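# Move the odd-colored relay into the black parts tray

## Task

Find the one relay among six whose button color differs from the rest, lift it out of its place and set it in the black parts tray. It counts only if no other relay is left half raised or tilted, the relay stays in the tray without the robot holding it, and nothing the robot is touching at the end settles downward by more than about a fingernail's thickness once released.

## Robot and tools

Robot: a single 7-joint arm with a two-finger gripper. Joints from base to gripper, with ranges in rad: waist -6.283 to 6.283, shoulder -2.250 to 2.250, upper arm roll -6.283 to 6.283, elbow -2.580 to 2.580, forearm roll -6.283 to 6.283, wrist pitch -2.100 to 2.100, wrist roll -6.283 to 6.283. Load limits in N m are 49.1 for the first four joints and 30.9 for the last three. A held object's weight adds to the load. If a contact pushes any joint to its limit, the arm halts for 10 s and the rest of that call is dropped (TORQUE FAULT).

Frames. The scene frame has its origin on the table surface straight under the arm base, with +z up and +y to the left when facing +x. The base may sit tilted. The gripper frame: the fingers extend along +z and close along x. The reported end_effector_position is the midpoint between the pads. The fingertips stick out 17.5 mm past it. Pure rotations pivot about this point, which lies 25 mm off the last joint's axis toward gripper -y.

Row format. All motion commands use one row of 9 numbers, each from -1 to 1, in this order: dx, dy, dz, rx, ry, rz, position, force_limit, speed. The first six are an offset, not a pose. They are measured in the gripper's own axes from the gripper pose measured at the start of the action. Scale: 1.0 = 0.6 m for dx, dy, dz and 180 degrees for rx, ry, rz, which together form one rotation vector. position is absolute: +1 fully open (50 mm gap), about -0.65 pads touching, -1 means close until blocked. force_limit per pad: -1 about 20 N, 0 about 102 N, +1 about 185 N, and the actual grip can run about 17% higher. speed is finger speed: -1 = 20 mm/s, 0 = 85, +1 = 150.

execute_actions(actions): a list of actions, run in order. Each action is a table of up to 15 rows, and each row lasts one 1/30 s step. If there are fewer rows, the last one is held to fill the 15 steps, so one action takes 0.5 s. Every row is an offset from the action's start pose, not from the row before. For the first action in a call, the start is the last pose reported in this scene. An empty list just returns state and images. Each step, the commanded pose is clipped to within 70 mm and 16 degrees of the measured pose. Damped inverse kinematics then favors position over orientation. After an action the arm travels at most to the last clipped pose, so large offsets need further actions.

move(target, speed, blocking): target is one 9-number row as above. It is an offset from the pose in the latest result showing one, and the finger values are sent at the start. The gripper follows a straight path to it. speed is in m/s, 0.002 to 0.5, default 0.25, and turning is capped at twice that in rad/s. The path lasts 0.5 to 10 s and is cut off at 10 s. It does not avoid obstacles. The gripper may lag, wander, or overshoot speed, especially near full stretch. Faster moves and targets set deeper past a contact press harder. The result adds a 'move:' line: done (at rest near target), off_target, moving, held, or fault, plus the limits that acted (paced = pose clipped; held = a check blocked steps, after which the arm may speed up sharply), and the distance to target. blocking=false returns after 0.5 s while the arm keeps going. Until a result shows the move ended, further moves and execute_actions are refused, so use wait or stop first.

wait(seconds): 0 to 10. Lets time pass with the last command held, and returns early if a running move finishes. stop(): brakes a running move, needing more distance if fast. The fingers keep moving. zoom_image(camera, region): camera is cam_head_left, cam_head_right or cam_wrist, all 672x504. region is [x0, y0, x1, y1] in pixels from the top-left, at most 504x504. finished_scene(scene): ends scene 1 or 2 for good and reports success. Replying without any tool call ends everything.

Results. The state line gives end_effector_position in m and end_effector_quat_wxyz in the scene frame. The printed position may be off, more so at long reach. 'Hand target' is the pose the controller is currently driving toward. 'pose unreachable' means the clearance check, which treats the mount under the base as part of the arm, altered or blocked the command. Joint torques follow the joint-position order. Each has a fixed per-unit offset and scale plus noise, and at rest they change only with contact or load. position_measured is in counts, with opening ≈ (250 - position_measured) × 0.202 mm. object_status: 0 moving, 1 blocked while opening, 2 blocked while closing (a grip), 3 reached the set position or pads met (usually nothing held). MOTOR HOT appears at 60 °C. At 75 °C the motors brake weakly and the arm sags (OVER-TEMPERATURE FAULT), so don't hold loads needlessly, even while thinking.

Gripping. Send position -1, keep it, and confirm object_status 2. Any new position value resets the status to 0 for a moment. New force_limit or speed values only take effect after a position change of at least 0.01, so open first if you want a softer grip. Fingers re-close by themselves if the grip is lost, except after a grip at force_limit -1. On a fixed, off-center object, the grip fades, and at force_limit -1 it may vanish within a minute.

Cautions. The sim keeps running while you think, with the last command held. Sudden tugs on held parts or pushes on loose ones may occur. Don't knock anything off the table or tilt or half-lift the other relays. Avoid drops, slams and hard pushes. Let the relay rest in the tray on its own, then let go and move clear before ending the scene. Less robot time and smoother, lower-effort motion are better.

Each tool is called after "Request:" by a JSON object that holds its "fn" and its "kwargs".

## Session

Request:
{"fn": "execute_actions", "kwargs": {"actions": []}}

Scene clock: 0.00 s.
end_effector_position=(+0.7120, +0.0787, +0.2475) position_measured=3 object_status=3 end_effector_quat_wxyz=(+0.494, -0.327, +0.762, +0.261)
Joint positions: [ 0.491  1.505 -0.447  1.18   1.657 -1.374  2.106]
Joint velocities: [-0.    -0.     0.     0.     0.    -0.001 -0.003]
Joint torques (N m, as the joint torque sensors report them, + toward a larger angle): no reading
Motor temperatures (°C, as the motors report them): [31 30 25 32 34 34 34]
Hand target: +0.712, +0.079, +0.248; +0.494, -0.327, +0.762, +0.261

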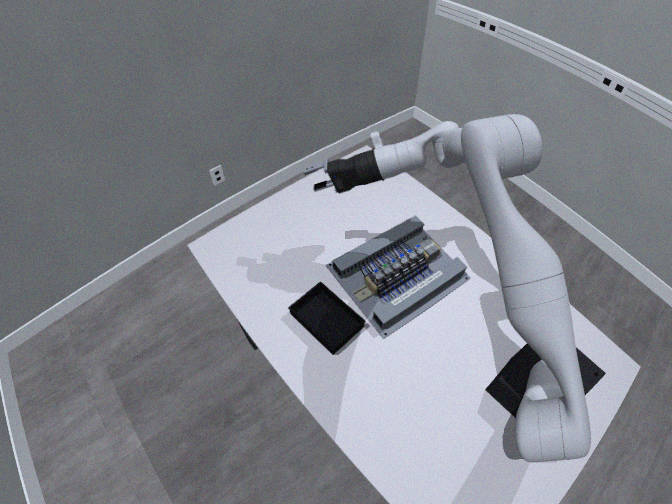

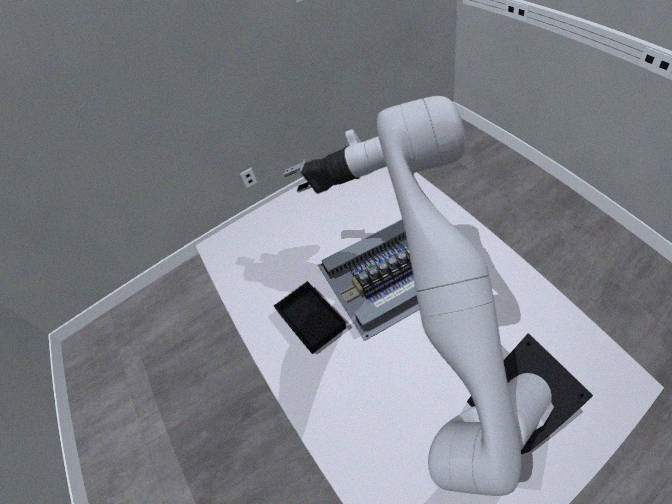

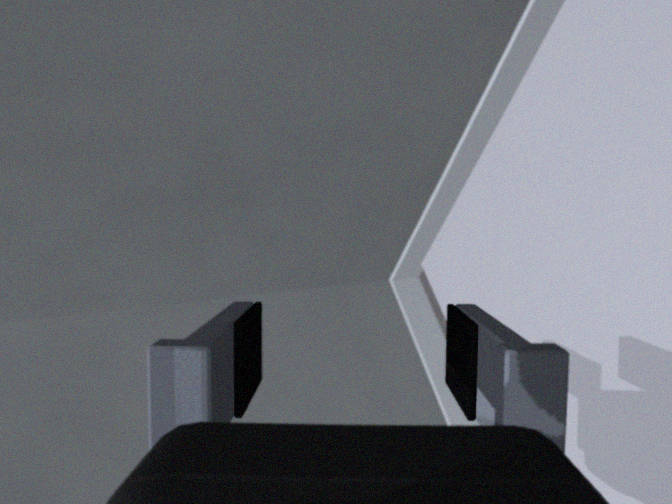

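Request:
{"fn": "zoom_image", "kwargs": {"camera": "cam_head_left", "region": [280, 200, 480, 360]}}

Request:
{"fn": "zoom_image", "kwargs": {"camera": "cam_head_left", "region": [350, 225, 450, 315]}}

Request:
{"fn": "zoom_image", "kwargs": {"camera": "cam_head_right", "region": [310, 220, 430, 345]}}

Region (280, 200, 480, 360) of cam_head_left's 672x504 image, scaled by 2.520, with more detail than that image has; it fills the top 403 rows of this view, and the rest is white.

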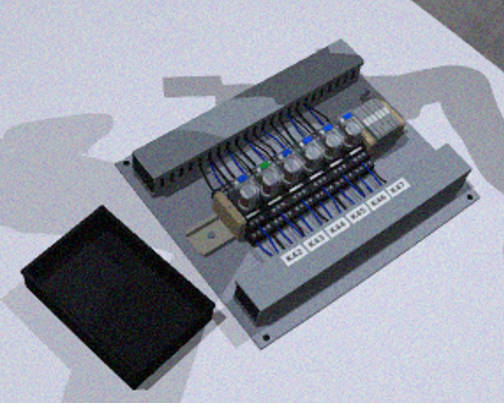

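Region (350, 225, 450, 315) of cam_head_left's 672x504 image, scaled by 5.040, with more detail than that image has; it fills the top 454 rows of this view, and the rest is white.

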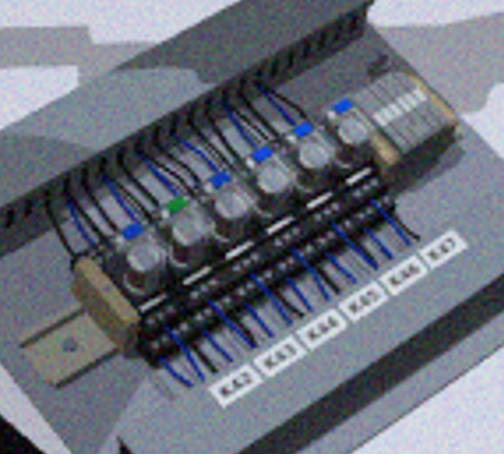

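Region (310, 220, 430, 345) of cam_head_right's 672x504 image, scaled by 4.032, with more detail than that image has; it fills the left 484 columns of this view, and the rest is white.

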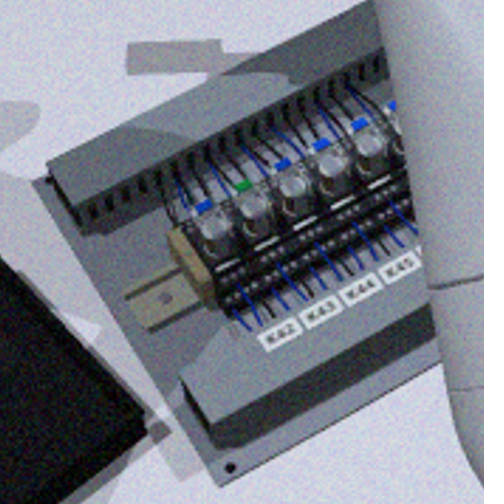

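Request:
{"fn": "move", "kwargs": {"target": [0.3284, 0.2276, -0.1973, 0.1977, 0.3354, 0.2523, 1, -0.1, 0], "speed": 0.46}}

Scene clock: 9.30 s.
end_effector_position=(+0.4803, +0.0348, +0.1194) position_measured=3 object_status=3 end_effector_quat_wxyz=(-0.001, +0.047, +0.999, +0.000)
Joint positions: [ 0.073  0.986  0.077  1.603  2.211 -1.101  0.877]
Joint velocities: [-0.004  0.002 -0.001 -0.001  0.002 -0.    -0.001]
Joint torques (N m, as the joint torque sensors report them, + toward a larger angle): [ 14.37 -15.75   7.7   -5.12   0.34  -0.13   0.32]
Motor temperatures (°C, as the motors report them): [31 31 25 32 34 34 34]
Hand target: +0.480, +0.035, +0.119; -0.001, +0.047, +0.999, +0.000
Off the commanded pose: 0.001 m, 0 deg.
move: done

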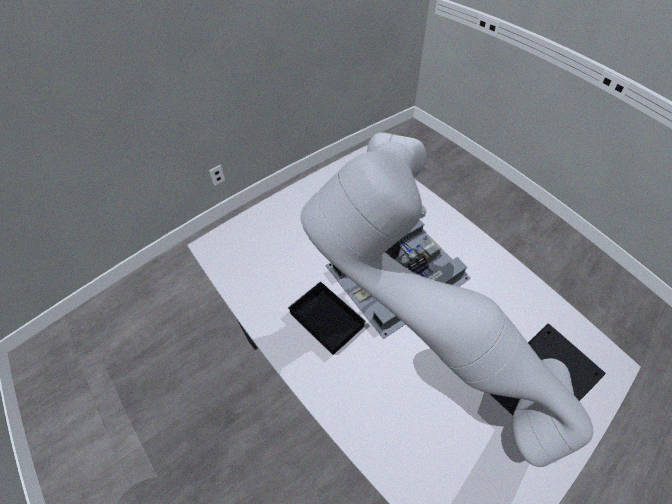

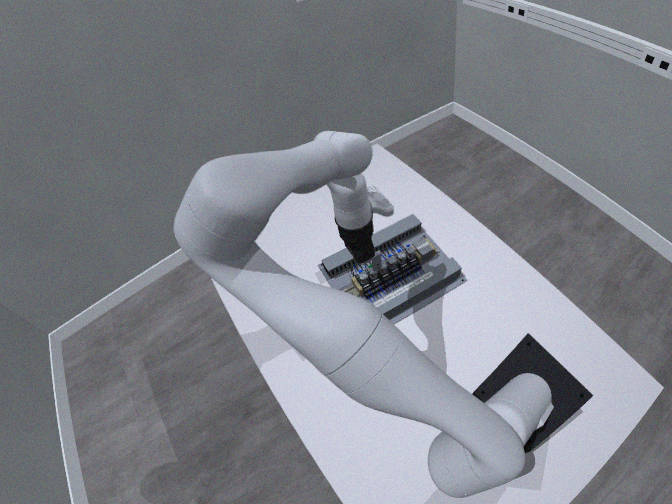

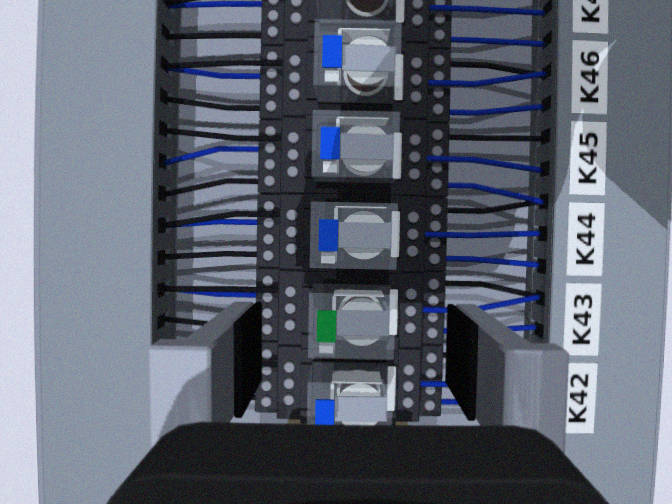

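Very close already. Measuring precisely.

Request:
{"fn": "zoom_image", "kwargs": {"camera": "cam_wrist", "region": [290, 270, 420, 390]}}

Request:
{"fn": "zoom_image", "kwargs": {"camera": "cam_wrist", "region": [290, 180, 420, 300]}}

Request:
{"fn": "zoom_image", "kwargs": {"camera": "cam_wrist", "region": [140, 290, 300, 440]}}

Request:
{"fn": "zoom_image", "kwargs": {"camera": "cam_wrist", "region": [420, 290, 580, 440]}}

Request:
{"fn": "zoom_image", "kwargs": {"camera": "cam_wrist", "region": [290, 0, 420, 190]}}

Region (290, 270, 420, 390) of cam_wrist's 672x504 image, scaled by 3.877; it fills the top 465 rows of this view, and the rest is white.

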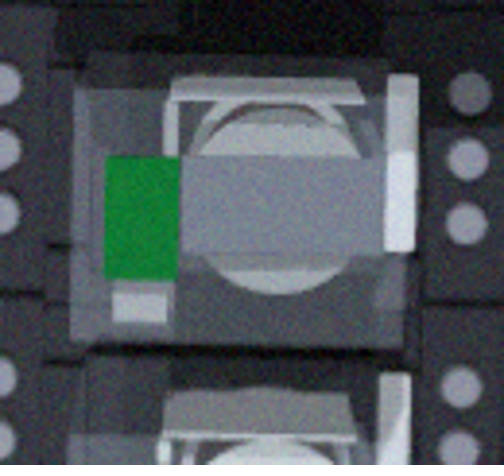

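Region (290, 180, 420, 300) of cam_wrist's 672x504 image, scaled by 3.877; it fills the top 465 rows of this view, and the rest is white.

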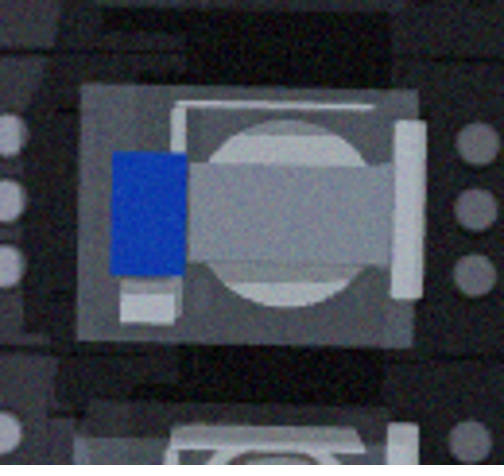

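Region (140, 290, 300, 440) of cam_wrist's 672x504 image, scaled by 3.150; it fills the top 472 rows of this view, and the rest is white.

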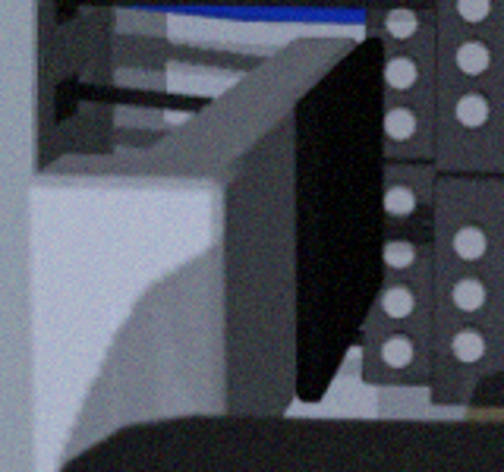

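Region (420, 290, 580, 440) of cam_wrist's 672x504 image, scaled by 3.150; it fills the top 472 rows of this view, and the rest is white.

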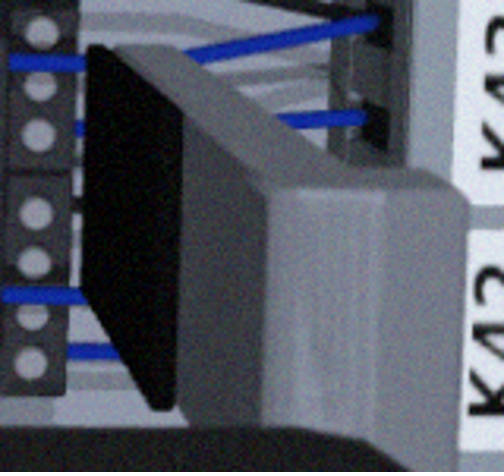

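Region (290, 0, 420, 190) of cam_wrist's 672x504 image, scaled by 2.653; it fills the left 345 columns of this view, and the rest is white.

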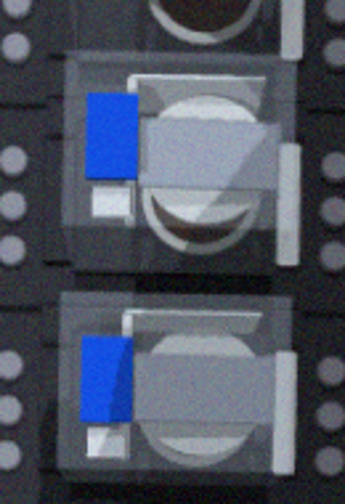

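Request:
{"fn": "execute_actions", "kwargs": {"actions": [[[0,0,0.0025,0,0,0.0001,0.505,-0.1,0.3],[-0.0001,0.0002,0.0098,0,0,0.0004,0.505,-0.1,0.3],[-0.0003,0.0005,0.0212,0,0,0.001,0.505,-0.1,0.3],[-0.0005,0.0009,0.0355,0,0,0.0018,0.505,-0.1,0.3],[-0.0007,0.0012,0.0514,0,0,0.0025,0.505,-0.1,0.3],[-0.0008,0.0014,0.0673,0,0,0.0029,0.505,-0.1,0.3],[-0.0008,0.0015,0.0816,0,0,0.003,0.505,-0.1,0.3],[-0.0008,0.0015,0.093,0,0,0.003,0.505,-0.1,0.3],[-0.0008,0.0015,0.1003,0,0,0.003,0.505,-0.1,0.3],[-0.0008,0.0015,0.1028,0,0,0.003,0.505,-0.1,0.3],[-0.0008,0.0015,0.1028,0,0,0.003,0.505,-0.1,0.3],[-0.0008,0.0015,0.1028,0,0,0.003,0.505,-0.1,0.3],[-0.0008,0.0015,0.1028,0,0,0.003,0.505,-0.1,0.3],[-0.0008,0.0015,0.1028,0,0,0.003,-1,-0.1,-0.5],[-0.0008,0.0015,0.1028,0,0,0.003,-1,-0.1,-0.5]]]}}

Scene clock: 24.40 s.
end_effector_position=(+0.4811, +0.0359, +0.0591) position_measured=91 object_status=0 end_effector_quat_wxyz=(-0.000, +0.051, +0.999, +0.000)
Joint positions: [ 0.019  1.057  0.03   1.634  2.133 -0.984  0.916]
Joint velocities: [-0.009  0.021 -0.006 -0.004 -0.011  0.026  0.01 ]
Joint torques (N m, as the joint torque sensors report them, + toward a larger angle): [ 14.46 -15.96   7.93  -3.71   0.34  -0.01   0.4 ]
Motor temperatures (°C, as the motors report them): [31 31 25 32 34 34 34]
Hand target: +0.481, +0.035, +0.058; -0.001, +0.052, +0.999, +0.000
Off the commanded pose: 0.001 m, 0 deg.

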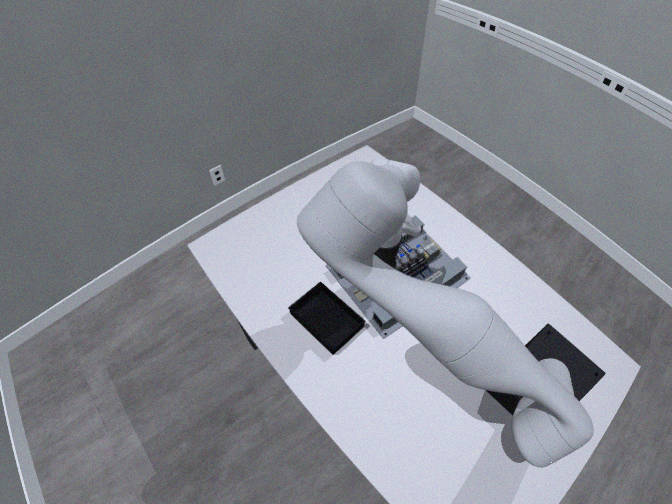

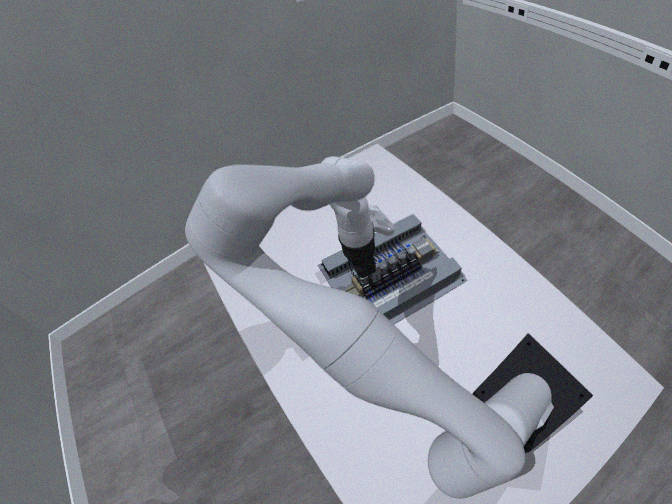

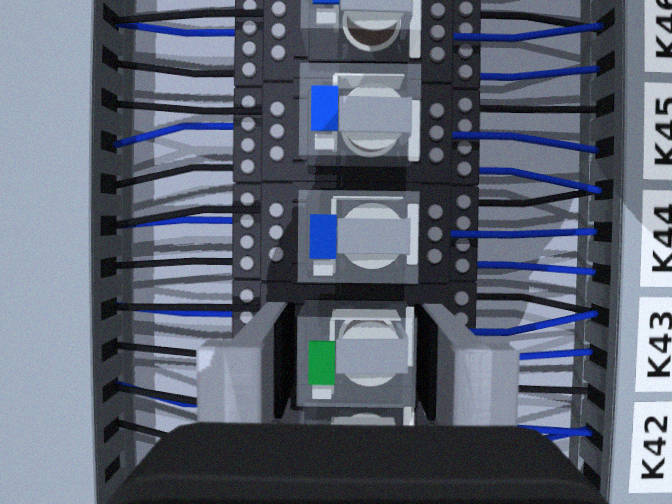

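Request:
{"fn": "execute_actions", "kwargs": {"actions": []}}

Scene clock: 24.83 s.
end_effector_position=(+0.4808, +0.0356, +0.0584) position_measured=119 object_status=2 end_effector_quat_wxyz=(-0.001, +0.052, +0.999, +0.000)
Joint positions: [ 0.018  1.059  0.03   1.634  2.133 -0.983  0.916]
Joint velocities: [-0.     0.001 -0.    -0.     0.001  0.    -0.   ]
Joint torques (N m, as the joint torque sensors report them, + toward a larger angle): [ 13.81 -15.11   7.06  -4.48   0.17   0.42   0.35]
Motor temperatures (°C, as the motors report them): [31 31 25 32 34 34 34]
Hand target: +0.481, +0.035, +0.058; -0.001, +0.052, +0.999, +0.000
Off the commanded pose: 0.001 m, 0 deg.

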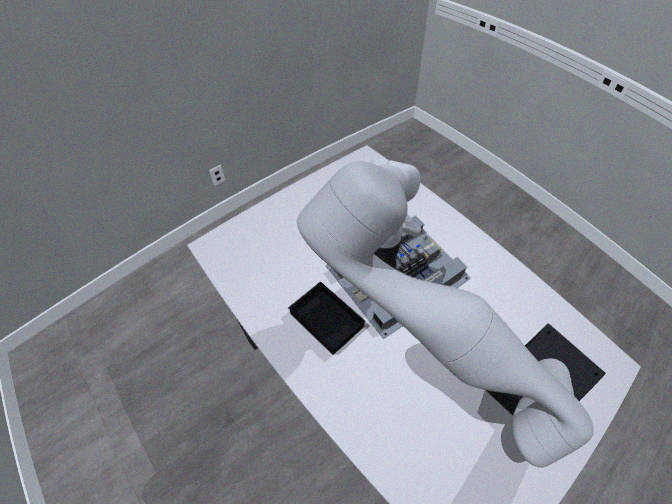

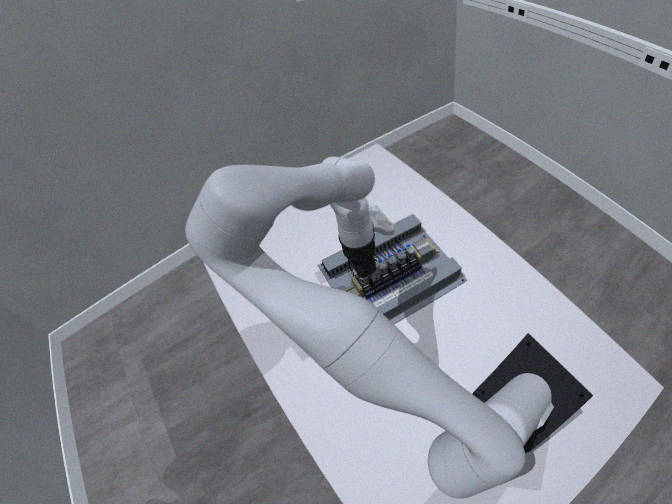

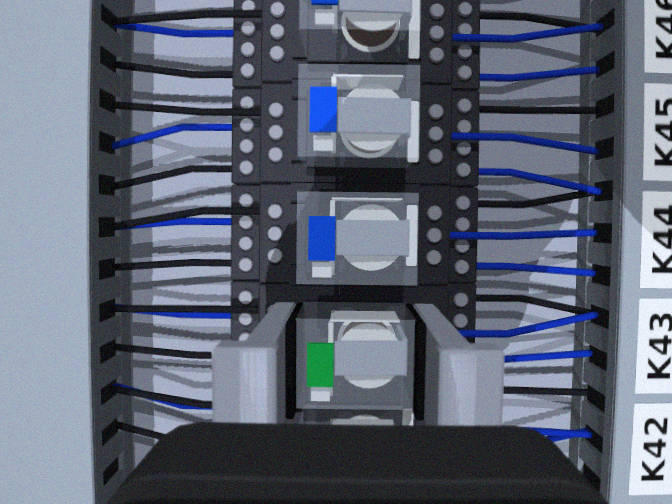

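Request:
{"fn": "execute_actions", "kwargs": {"actions": [[[-0.00006,-0.00008,0.00081,0.00003,-0.00076,0,-1,-0.1,-0.5],[-0.00025,-0.00029,-0.00002,0.00012,-0.00295,0,-1,-0.1,-0.5],[-0.00054,-0.00064,-0.00133,0.00026,-0.00642,0,-1,-0.1,-0.5],[-0.00091,-0.00108,-0.00302,0.00044,-0.01087,0,-1,-0.1,-0.5],[-0.00133,-0.00159,-0.00495,0.00064,-0.01595,0,-1,-0.1,-0.5],[-0.00177,-0.00211,-0.00695,0.00086,-0.02125,0,-1,-0.1,-0.5],[-0.00219,-0.00262,-0.00888,0.00106,-0.02633,0,-1,-0.1,-0.5],[-0.00256,-0.00306,-0.01057,0.00124,-0.03078,0,-1,-0.1,-0.5],[-0.00285,-0.00341,-0.01188,0.00138,-0.03425,0,-1,-0.1,-0.5],[-0.00304,-0.00362,-0.01271,0.00147,-0.03644,0,-1,-0.1,-0.5],[-0.0031,-0.0037,-0.013,0.0015,-0.0372,0,-1,-0.1,-0.5]]]}}

Scene clock: 28.77 s.
end_effector_position=(+0.4778, +0.0358, +0.0595) position_measured=119 object_status=2 end_effector_quat_wxyz=(+0.048, +0.051, +0.998, -0.003)
Joint positions: [ 0.062  1.018 -0.024  1.763  2.018 -0.854  1.054]
Joint velocities: [ 0.039 -0.023 -0.043  0.091 -0.102  0.085  0.135]
Joint torques (N m, as the joint torque sensors report them, + toward a larger angle): [ 17.61 -19.47  10.43  -7.4   -0.68   0.93   0.38]
Motor temperatures (°C, as the motors report them): [31 31 25 32 34 34 34]
Hand target: +0.482, +0.033, +0.066; +0.057, +0.052, +0.997, -0.005
Off the commanded pose: 0.009 m, 1 deg.

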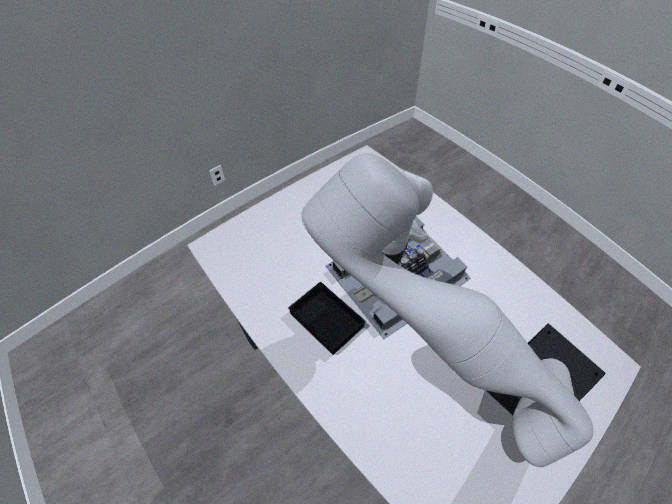

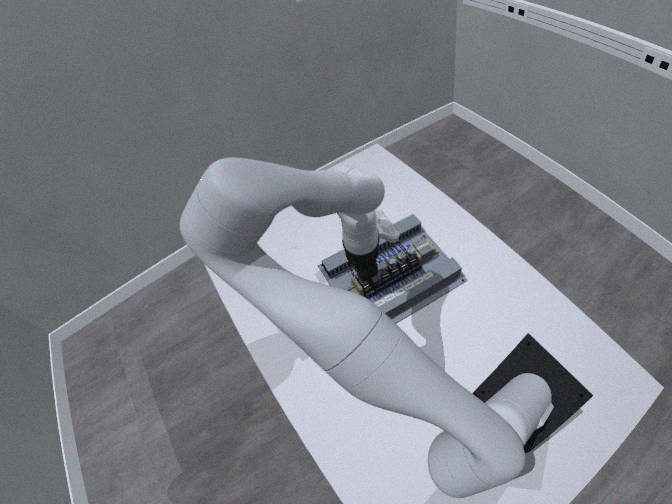

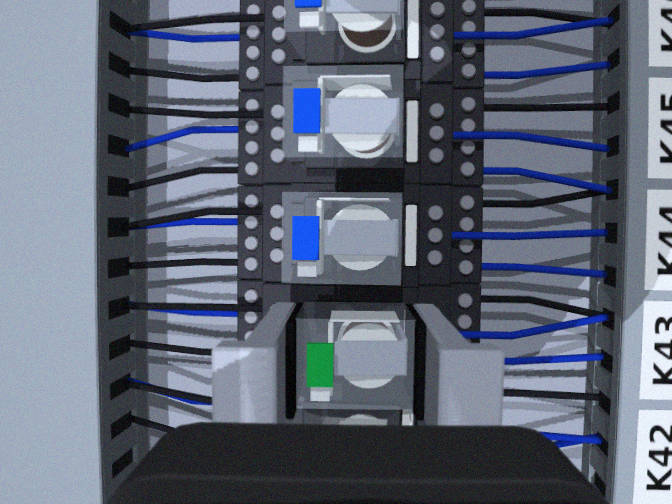

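Request:
{"fn": "execute_actions", "kwargs": {"actions": []}}

Scene clock: 30.57 s.
end_effector_position=(+0.4776, +0.0358, +0.0596) position_measured=119 object_status=2 end_effector_quat_wxyz=(+0.050, +0.052, +0.997, -0.002)
Joint positions: [ 0.065  1.017 -0.027  1.768  2.012 -0.849  1.061]
Joint velocities: [ 0.     0.    -0.     0.    -0.    -0.001  0.   ]
Joint torques (N m, as the joint torque sensors report them, + toward a larger angle): [ 19.13 -21.46  10.81  -6.49  -0.57   0.62  -0.02]
Motor temperatures (°C, as the motors report them): [31 31 25 32 34 34 34]
Hand target: +0.482, +0.033, +0.066; +0.057, +0.052, +0.997, -0.005
Off the commanded pose: 0.009 m, 1 deg.

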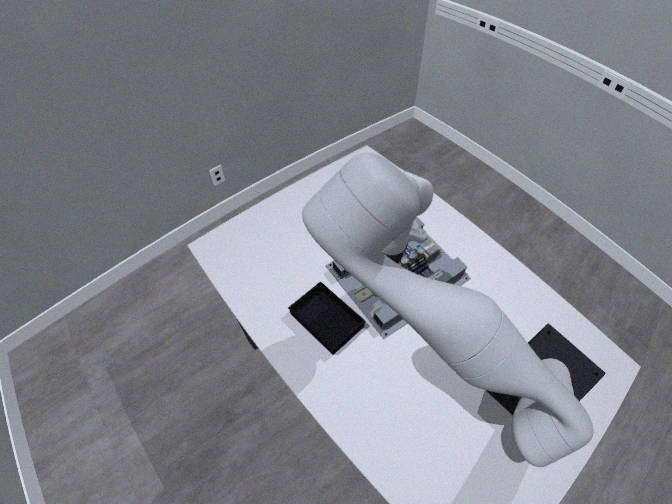

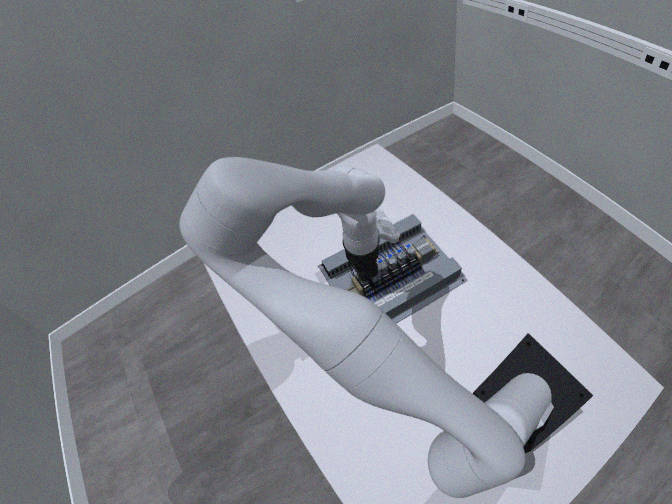

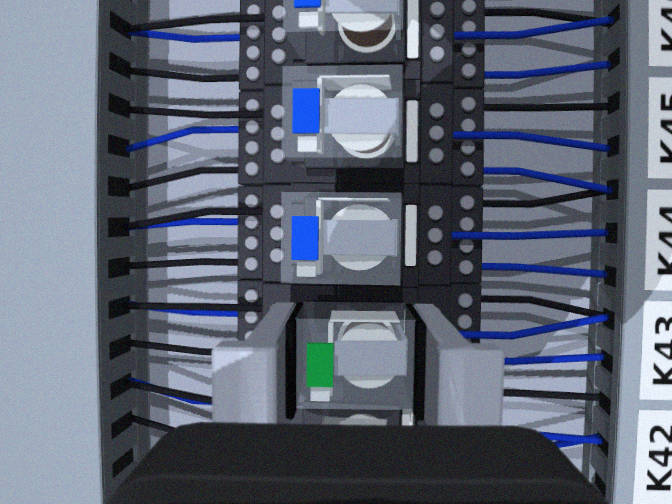

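Request:
{"fn": "execute_actions", "kwargs": {"actions": [[[-0.009067,-0.003454,-0.009873,0.0016,-0.00318,0,-1,-0.1,-0.5],[-0.009656,-0.003465,-0.009989,0.0016,0.00059,0,-1,-0.1,-0.5],[-0.010592,-0.003482,-0.010175,0.0016,0.00658,0,-1,-0.1,-0.5],[-0.011813,-0.003504,-0.010417,0.0016,0.0144,0,-1,-0.1,-0.5],[-0.013234,-0.00353,-0.010698,0.0016,0.0235,0,-1,-0.1,-0.5],[-0.014759,-0.003559,-0.011,0.0016,0.03326,0,-1,-0.1,-0.5],[-0.016283,-0.003587,-0.011302,0.0016,0.04302,0,-1,-0.1,-0.5],[-0.017704,-0.003613,-0.011584,0.0016,0.05212,0,-1,-0.1,-0.5],[-0.018925,-0.003635,-0.011825,0.0016,0.05994,0,-1,-0.1,-0.5],[-0.019861,-0.003652,-0.012011,0.0016,0.06593,0,-1,-0.1,-0.5],[-0.02045,-0.003663,-0.012127,0.0016,0.0697,0,-1,-0.1,-0.5],[-0.02065,-0.003667,-0.012167,0.0016,0.07098,0,-1,-0.1,-0.5]]]}}

Scene clock: 38.33 s.
end_effector_position=(+0.4815, +0.0347, +0.0614) position_measured=119 object_status=2 end_effector_quat_wxyz=(-0.047, +0.051, +0.998, -0.000)
Joint positions: [-0.008  1.097  0.064  1.513  2.225 -1.105  0.81 ]
Joint velocities: [-0.102  0.226  0.122 -0.597  0.337 -0.576 -0.454]
Joint torques (N m, as the joint torque sensors report them, + toward a larger angle): [ 22.78 -23.43  13.48  -6.24   1.51  -0.27   0.12]
Motor temperatures (°C, as the motors report them): [31 31 25 32 34 34 34]
Hand target: +0.488, +0.032, +0.069; -0.058, +0.051, +0.997, -0.001
Off the commanded pose: 0.010 m, 2 deg.

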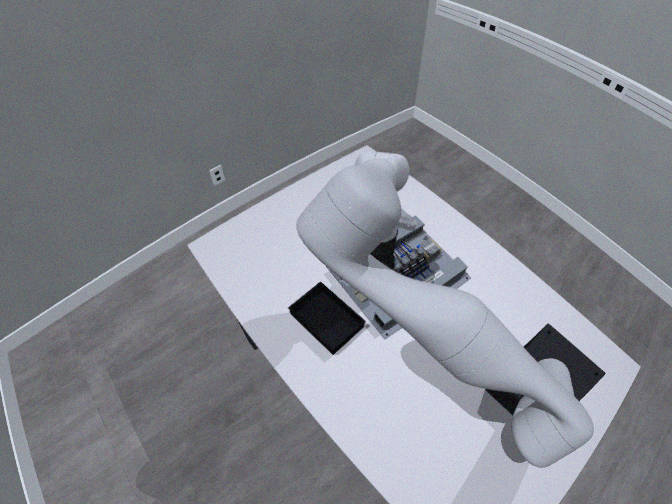

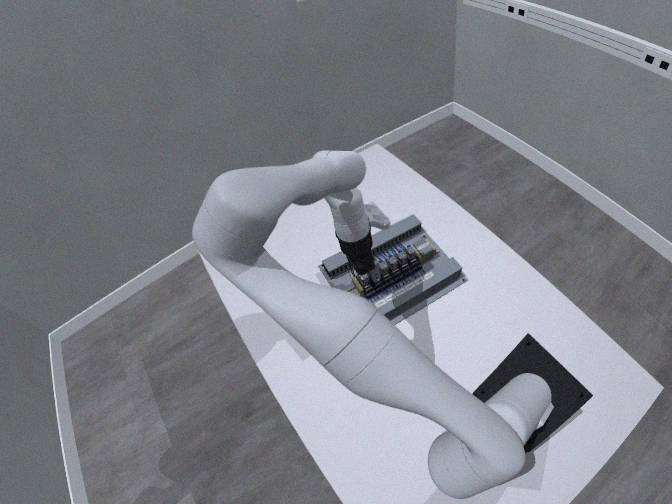

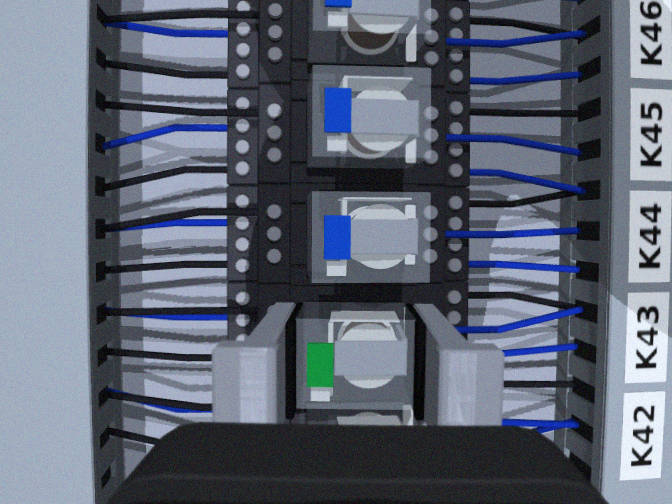

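Request:
{"fn": "execute_actions", "kwargs": {"actions": []}}

Scene clock: 38.60 s.
end_effector_position=(+0.4839, +0.0349, +0.0614) position_measured=119 object_status=2 end_effector_quat_wxyz=(-0.064, +0.052, +0.997, +0.002)
Joint positions: [-0.017  1.119  0.074  1.456  2.253 -1.157  0.77 ]
Joint velocities: [ 0.     0.004  0.004 -0.011  0.007 -0.015 -0.002]
Joint torques (N m, as the joint torque sensors report them, + toward a larger angle): [ 21.56 -23.95  12.38  -6.5    1.35  -1.02   0.18]
Motor temperatures (°C, as the motors report them): [31 31 26 32 34 34 34]
Hand target: +0.488, +0.032, +0.069; -0.058, +0.051, +0.997, -0.001
Off the commanded pose: 0.009 m, 0 deg.

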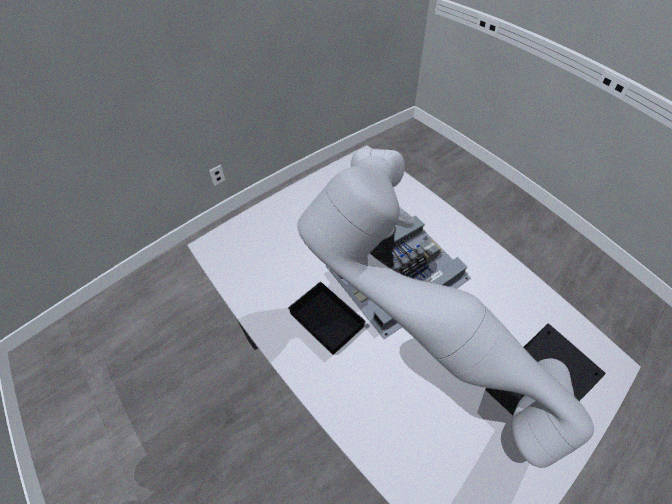

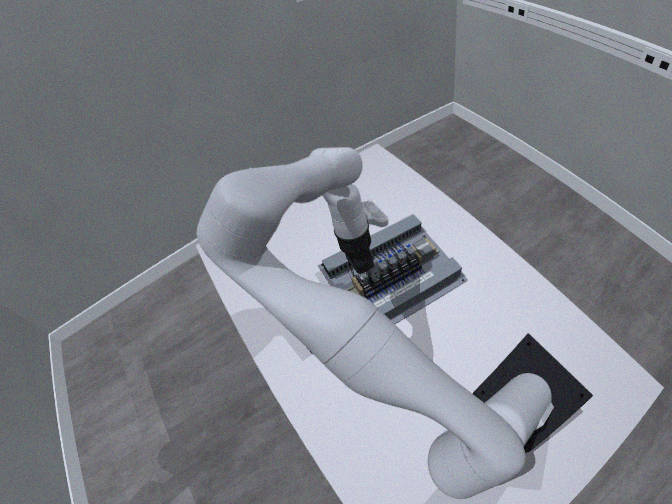

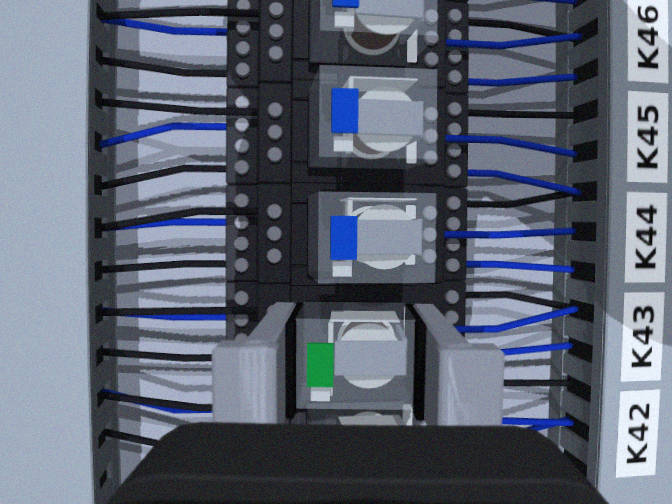

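Request:
{"fn": "execute_actions", "kwargs": {"actions": [[[-0.005845,-0.003729,-0.012727,0.00158,-0.00503,0,-1,-0.1,-0.5],[-0.005292,-0.003717,-0.012807,0.00153,-0.0086,0,-1,-0.1,-0.5],[-0.004413,-0.003699,-0.012934,0.00145,-0.01426,0,-1,-0.1,-0.5],[-0.003267,-0.003675,-0.0131,0.00135,-0.02165,0,-1,-0.1,-0.5],[-0.001932,-0.003647,-0.013293,0.00123,-0.03024,0,-1,-0.1,-0.5],[-0.0005,-0.003617,-0.0135,0.0011,-0.03947,0,-1,-0.1,-0.5],[0.000932,-0.003586,-0.013707,0.00097,-0.0487,0,-1,-0.1,-0.5],[0.002267,-0.003558,-0.0139,0.00085,-0.0573,0,-1,-0.1,-0.5],[0.003413,-0.003534,-0.014066,0.00075,-0.06468,0,-1,-0.1,-0.5],[0.004292,-0.003516,-0.014193,0.00067,-0.07034,0,-1,-0.1,-0.5],[0.004845,-0.003504,-0.014273,0.00062,-0.07391,0,-1,-0.1,-0.5],[0.005033,-0.0035,-0.0143,0.0006,-0.07512,0,-1,-0.1,-0.5]]]}}

Request:
{"fn": "wait", "kwargs": {"seconds": 0.3}}

Scene clock: 45.43 s.
end_effector_position=(+0.4757, +0.0351, +0.0629) position_measured=119 object_status=2 end_effector_quat_wxyz=(+0.023, +0.055, +0.998, -0.004)
Joint positions: [ 0.043  1.027  0.006  1.71   2.087 -0.916  0.974]
Joint velocities: [ 0.182 -0.149 -0.22   0.507 -0.466  0.512  0.583]
Joint torques (N m, as the joint torque sensors report them, + toward a larger angle): [ 20.15 -20.48  12.66  -6.72   0.23   1.28   0.16]
Motor temperatures (°C, as the motors report them): [31 31 26 32 34 34 34]
Hand target: +0.481, +0.032, +0.071; +0.048, +0.053, +0.997, -0.007
Off the commanded pose: 0.010 m, 3 deg.

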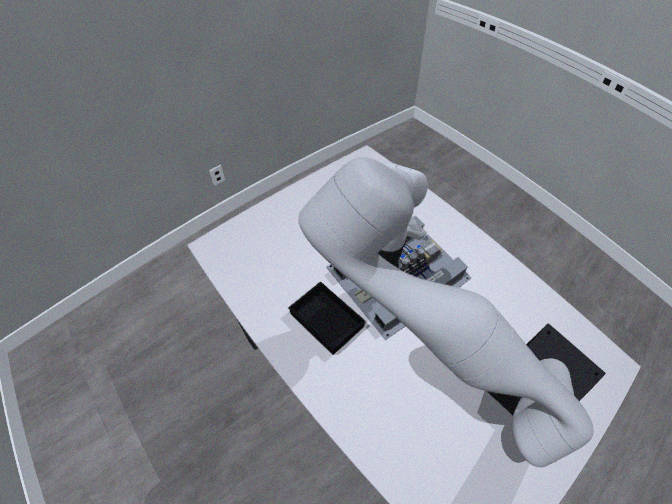

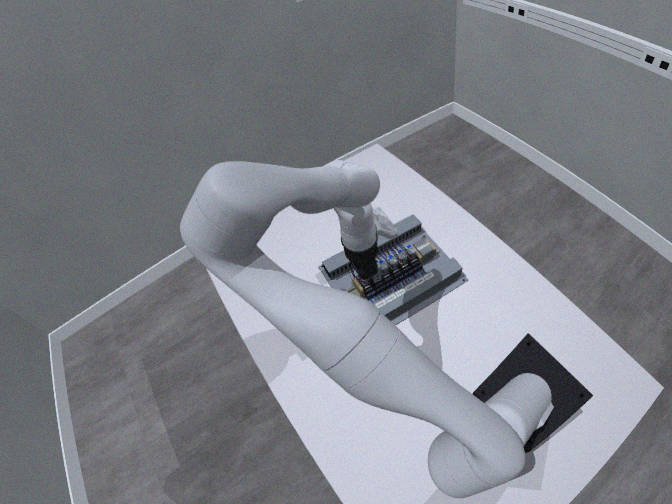

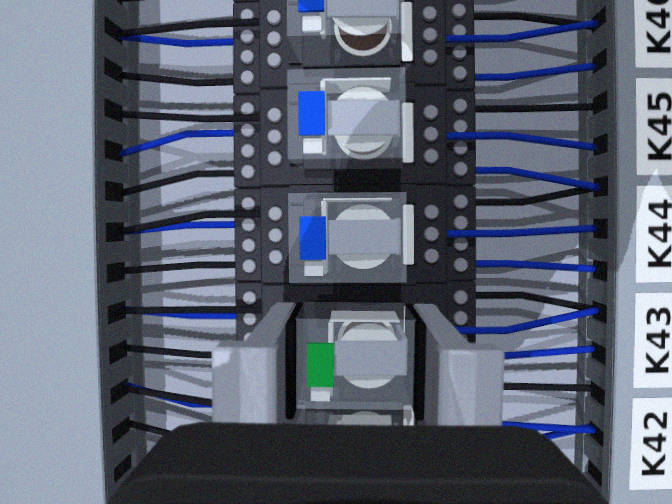

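Scene clock: 45.73 s.
end_effector_position=(+0.4799, +0.0321, +0.0694) position_measured=119 object_status=2 end_effector_quat_wxyz=(+0.047, +0.053, +0.997, -0.007)
Joint positions: [ 0.066  1.009 -0.009  1.748  2.045 -0.872  1.025]
Joint velocities: [ 0.019 -0.019  0.002 -0.005 -0.002  0.002  0.002]
Joint torques (N m, as the joint torque sensors report them, + toward a larger angle): [ 13.59 -14.8    6.93  -3.84  -0.03  -0.25   0.49]
Motor temperatures (°C, as the motors report them): [31 31 26 32 34 34 34]
Hand target: +0.481, +0.032, +0.071; +0.048, +0.053, +0.997, -0.007
Off the commanded pose: 0.002 m, 1 deg.
wait: 0.30 s; no rest

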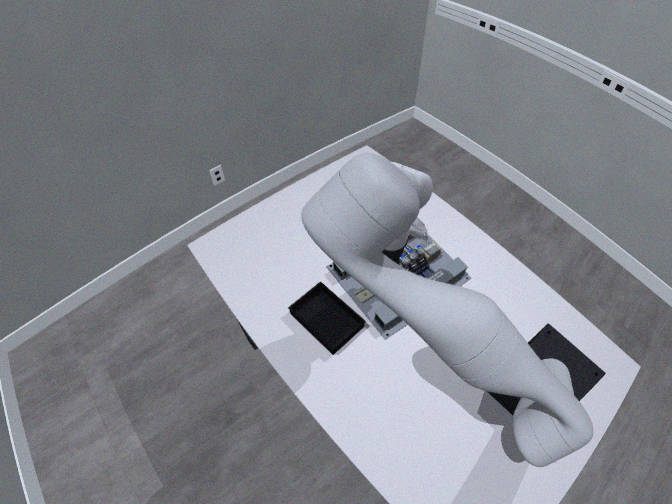

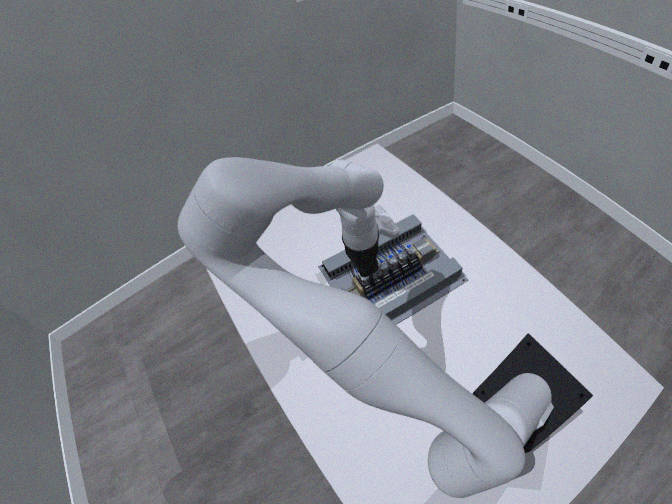

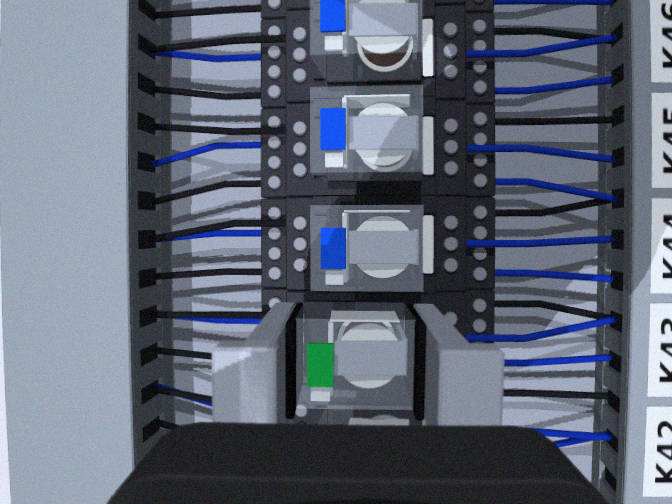

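Request:
{"fn": "zoom_image", "kwargs": {"camera": "cam_head_left", "region": [260, 230, 480, 395]}}

Request:
{"fn": "execute_actions", "kwargs": {"actions": []}}

Region (260, 230, 480, 395) of cam_head_left's 672x504 image, scaled by 2.291, with more detail than that image has; it fills the top 378 rows of this view, and the rest is white.

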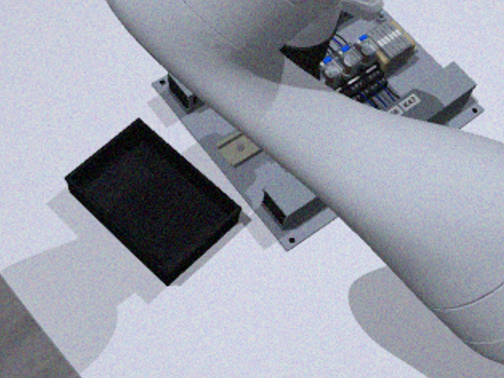

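Scene clock: 45.97 s.
end_effector_position=(+0.4806, +0.0321, +0.0706) position_measured=119 object_status=2 end_effector_quat_wxyz=(+0.048, +0.053, +0.997, -0.007)
Joint positions: [ 0.067  1.007 -0.009  1.748  2.045 -0.872  1.026]
Joint velocities: [ 0.002 -0.002 -0.     0.    -0.001 -0.     0.   ]
Joint torques (N m, as the joint torque sensors report them, + toward a larger angle): [ 14.19 -15.2    7.1   -4.07  -0.05   0.06   0.18]
Motor temperatures (°C, as the motors report them): [31 31 26 32 34 34 34]
Hand target: +0.481, +0.032, +0.071; +0.048, +0.053, +0.997, -0.007
Off the commanded pose: 0.002 m, 1 deg.

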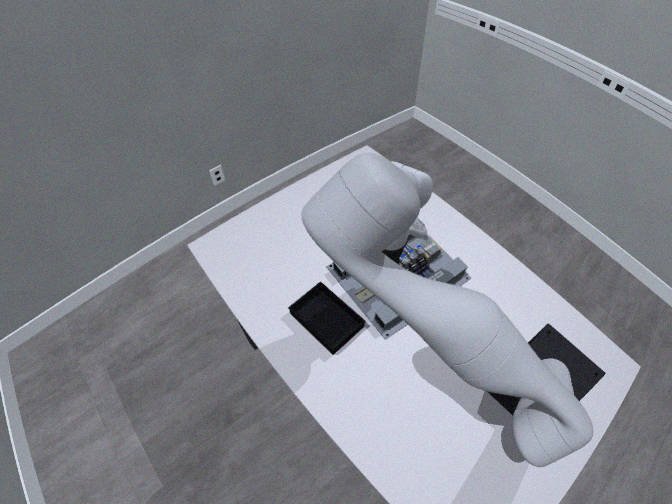

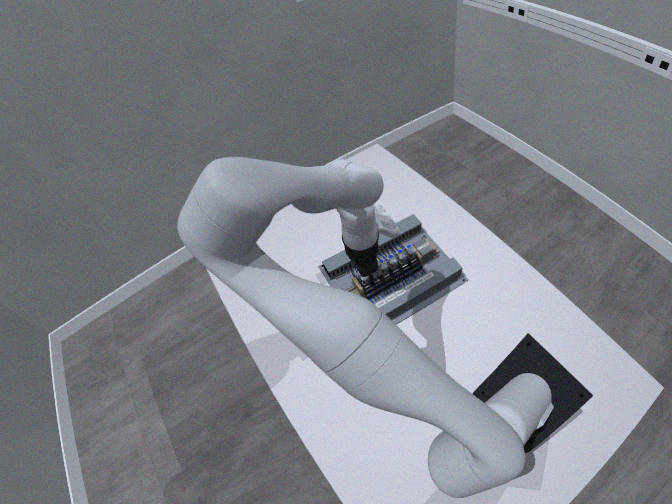

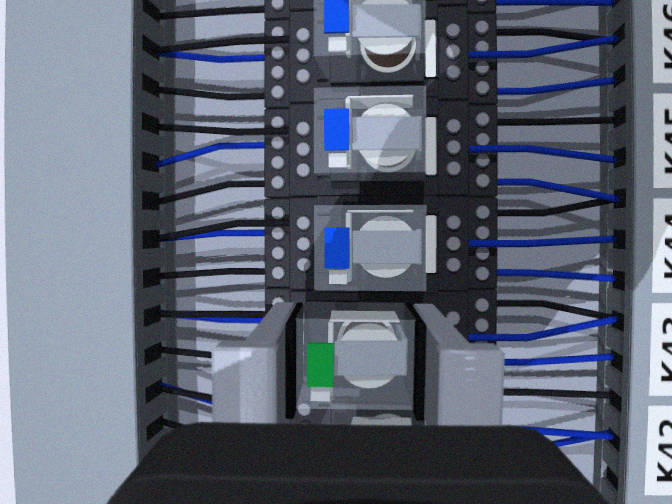

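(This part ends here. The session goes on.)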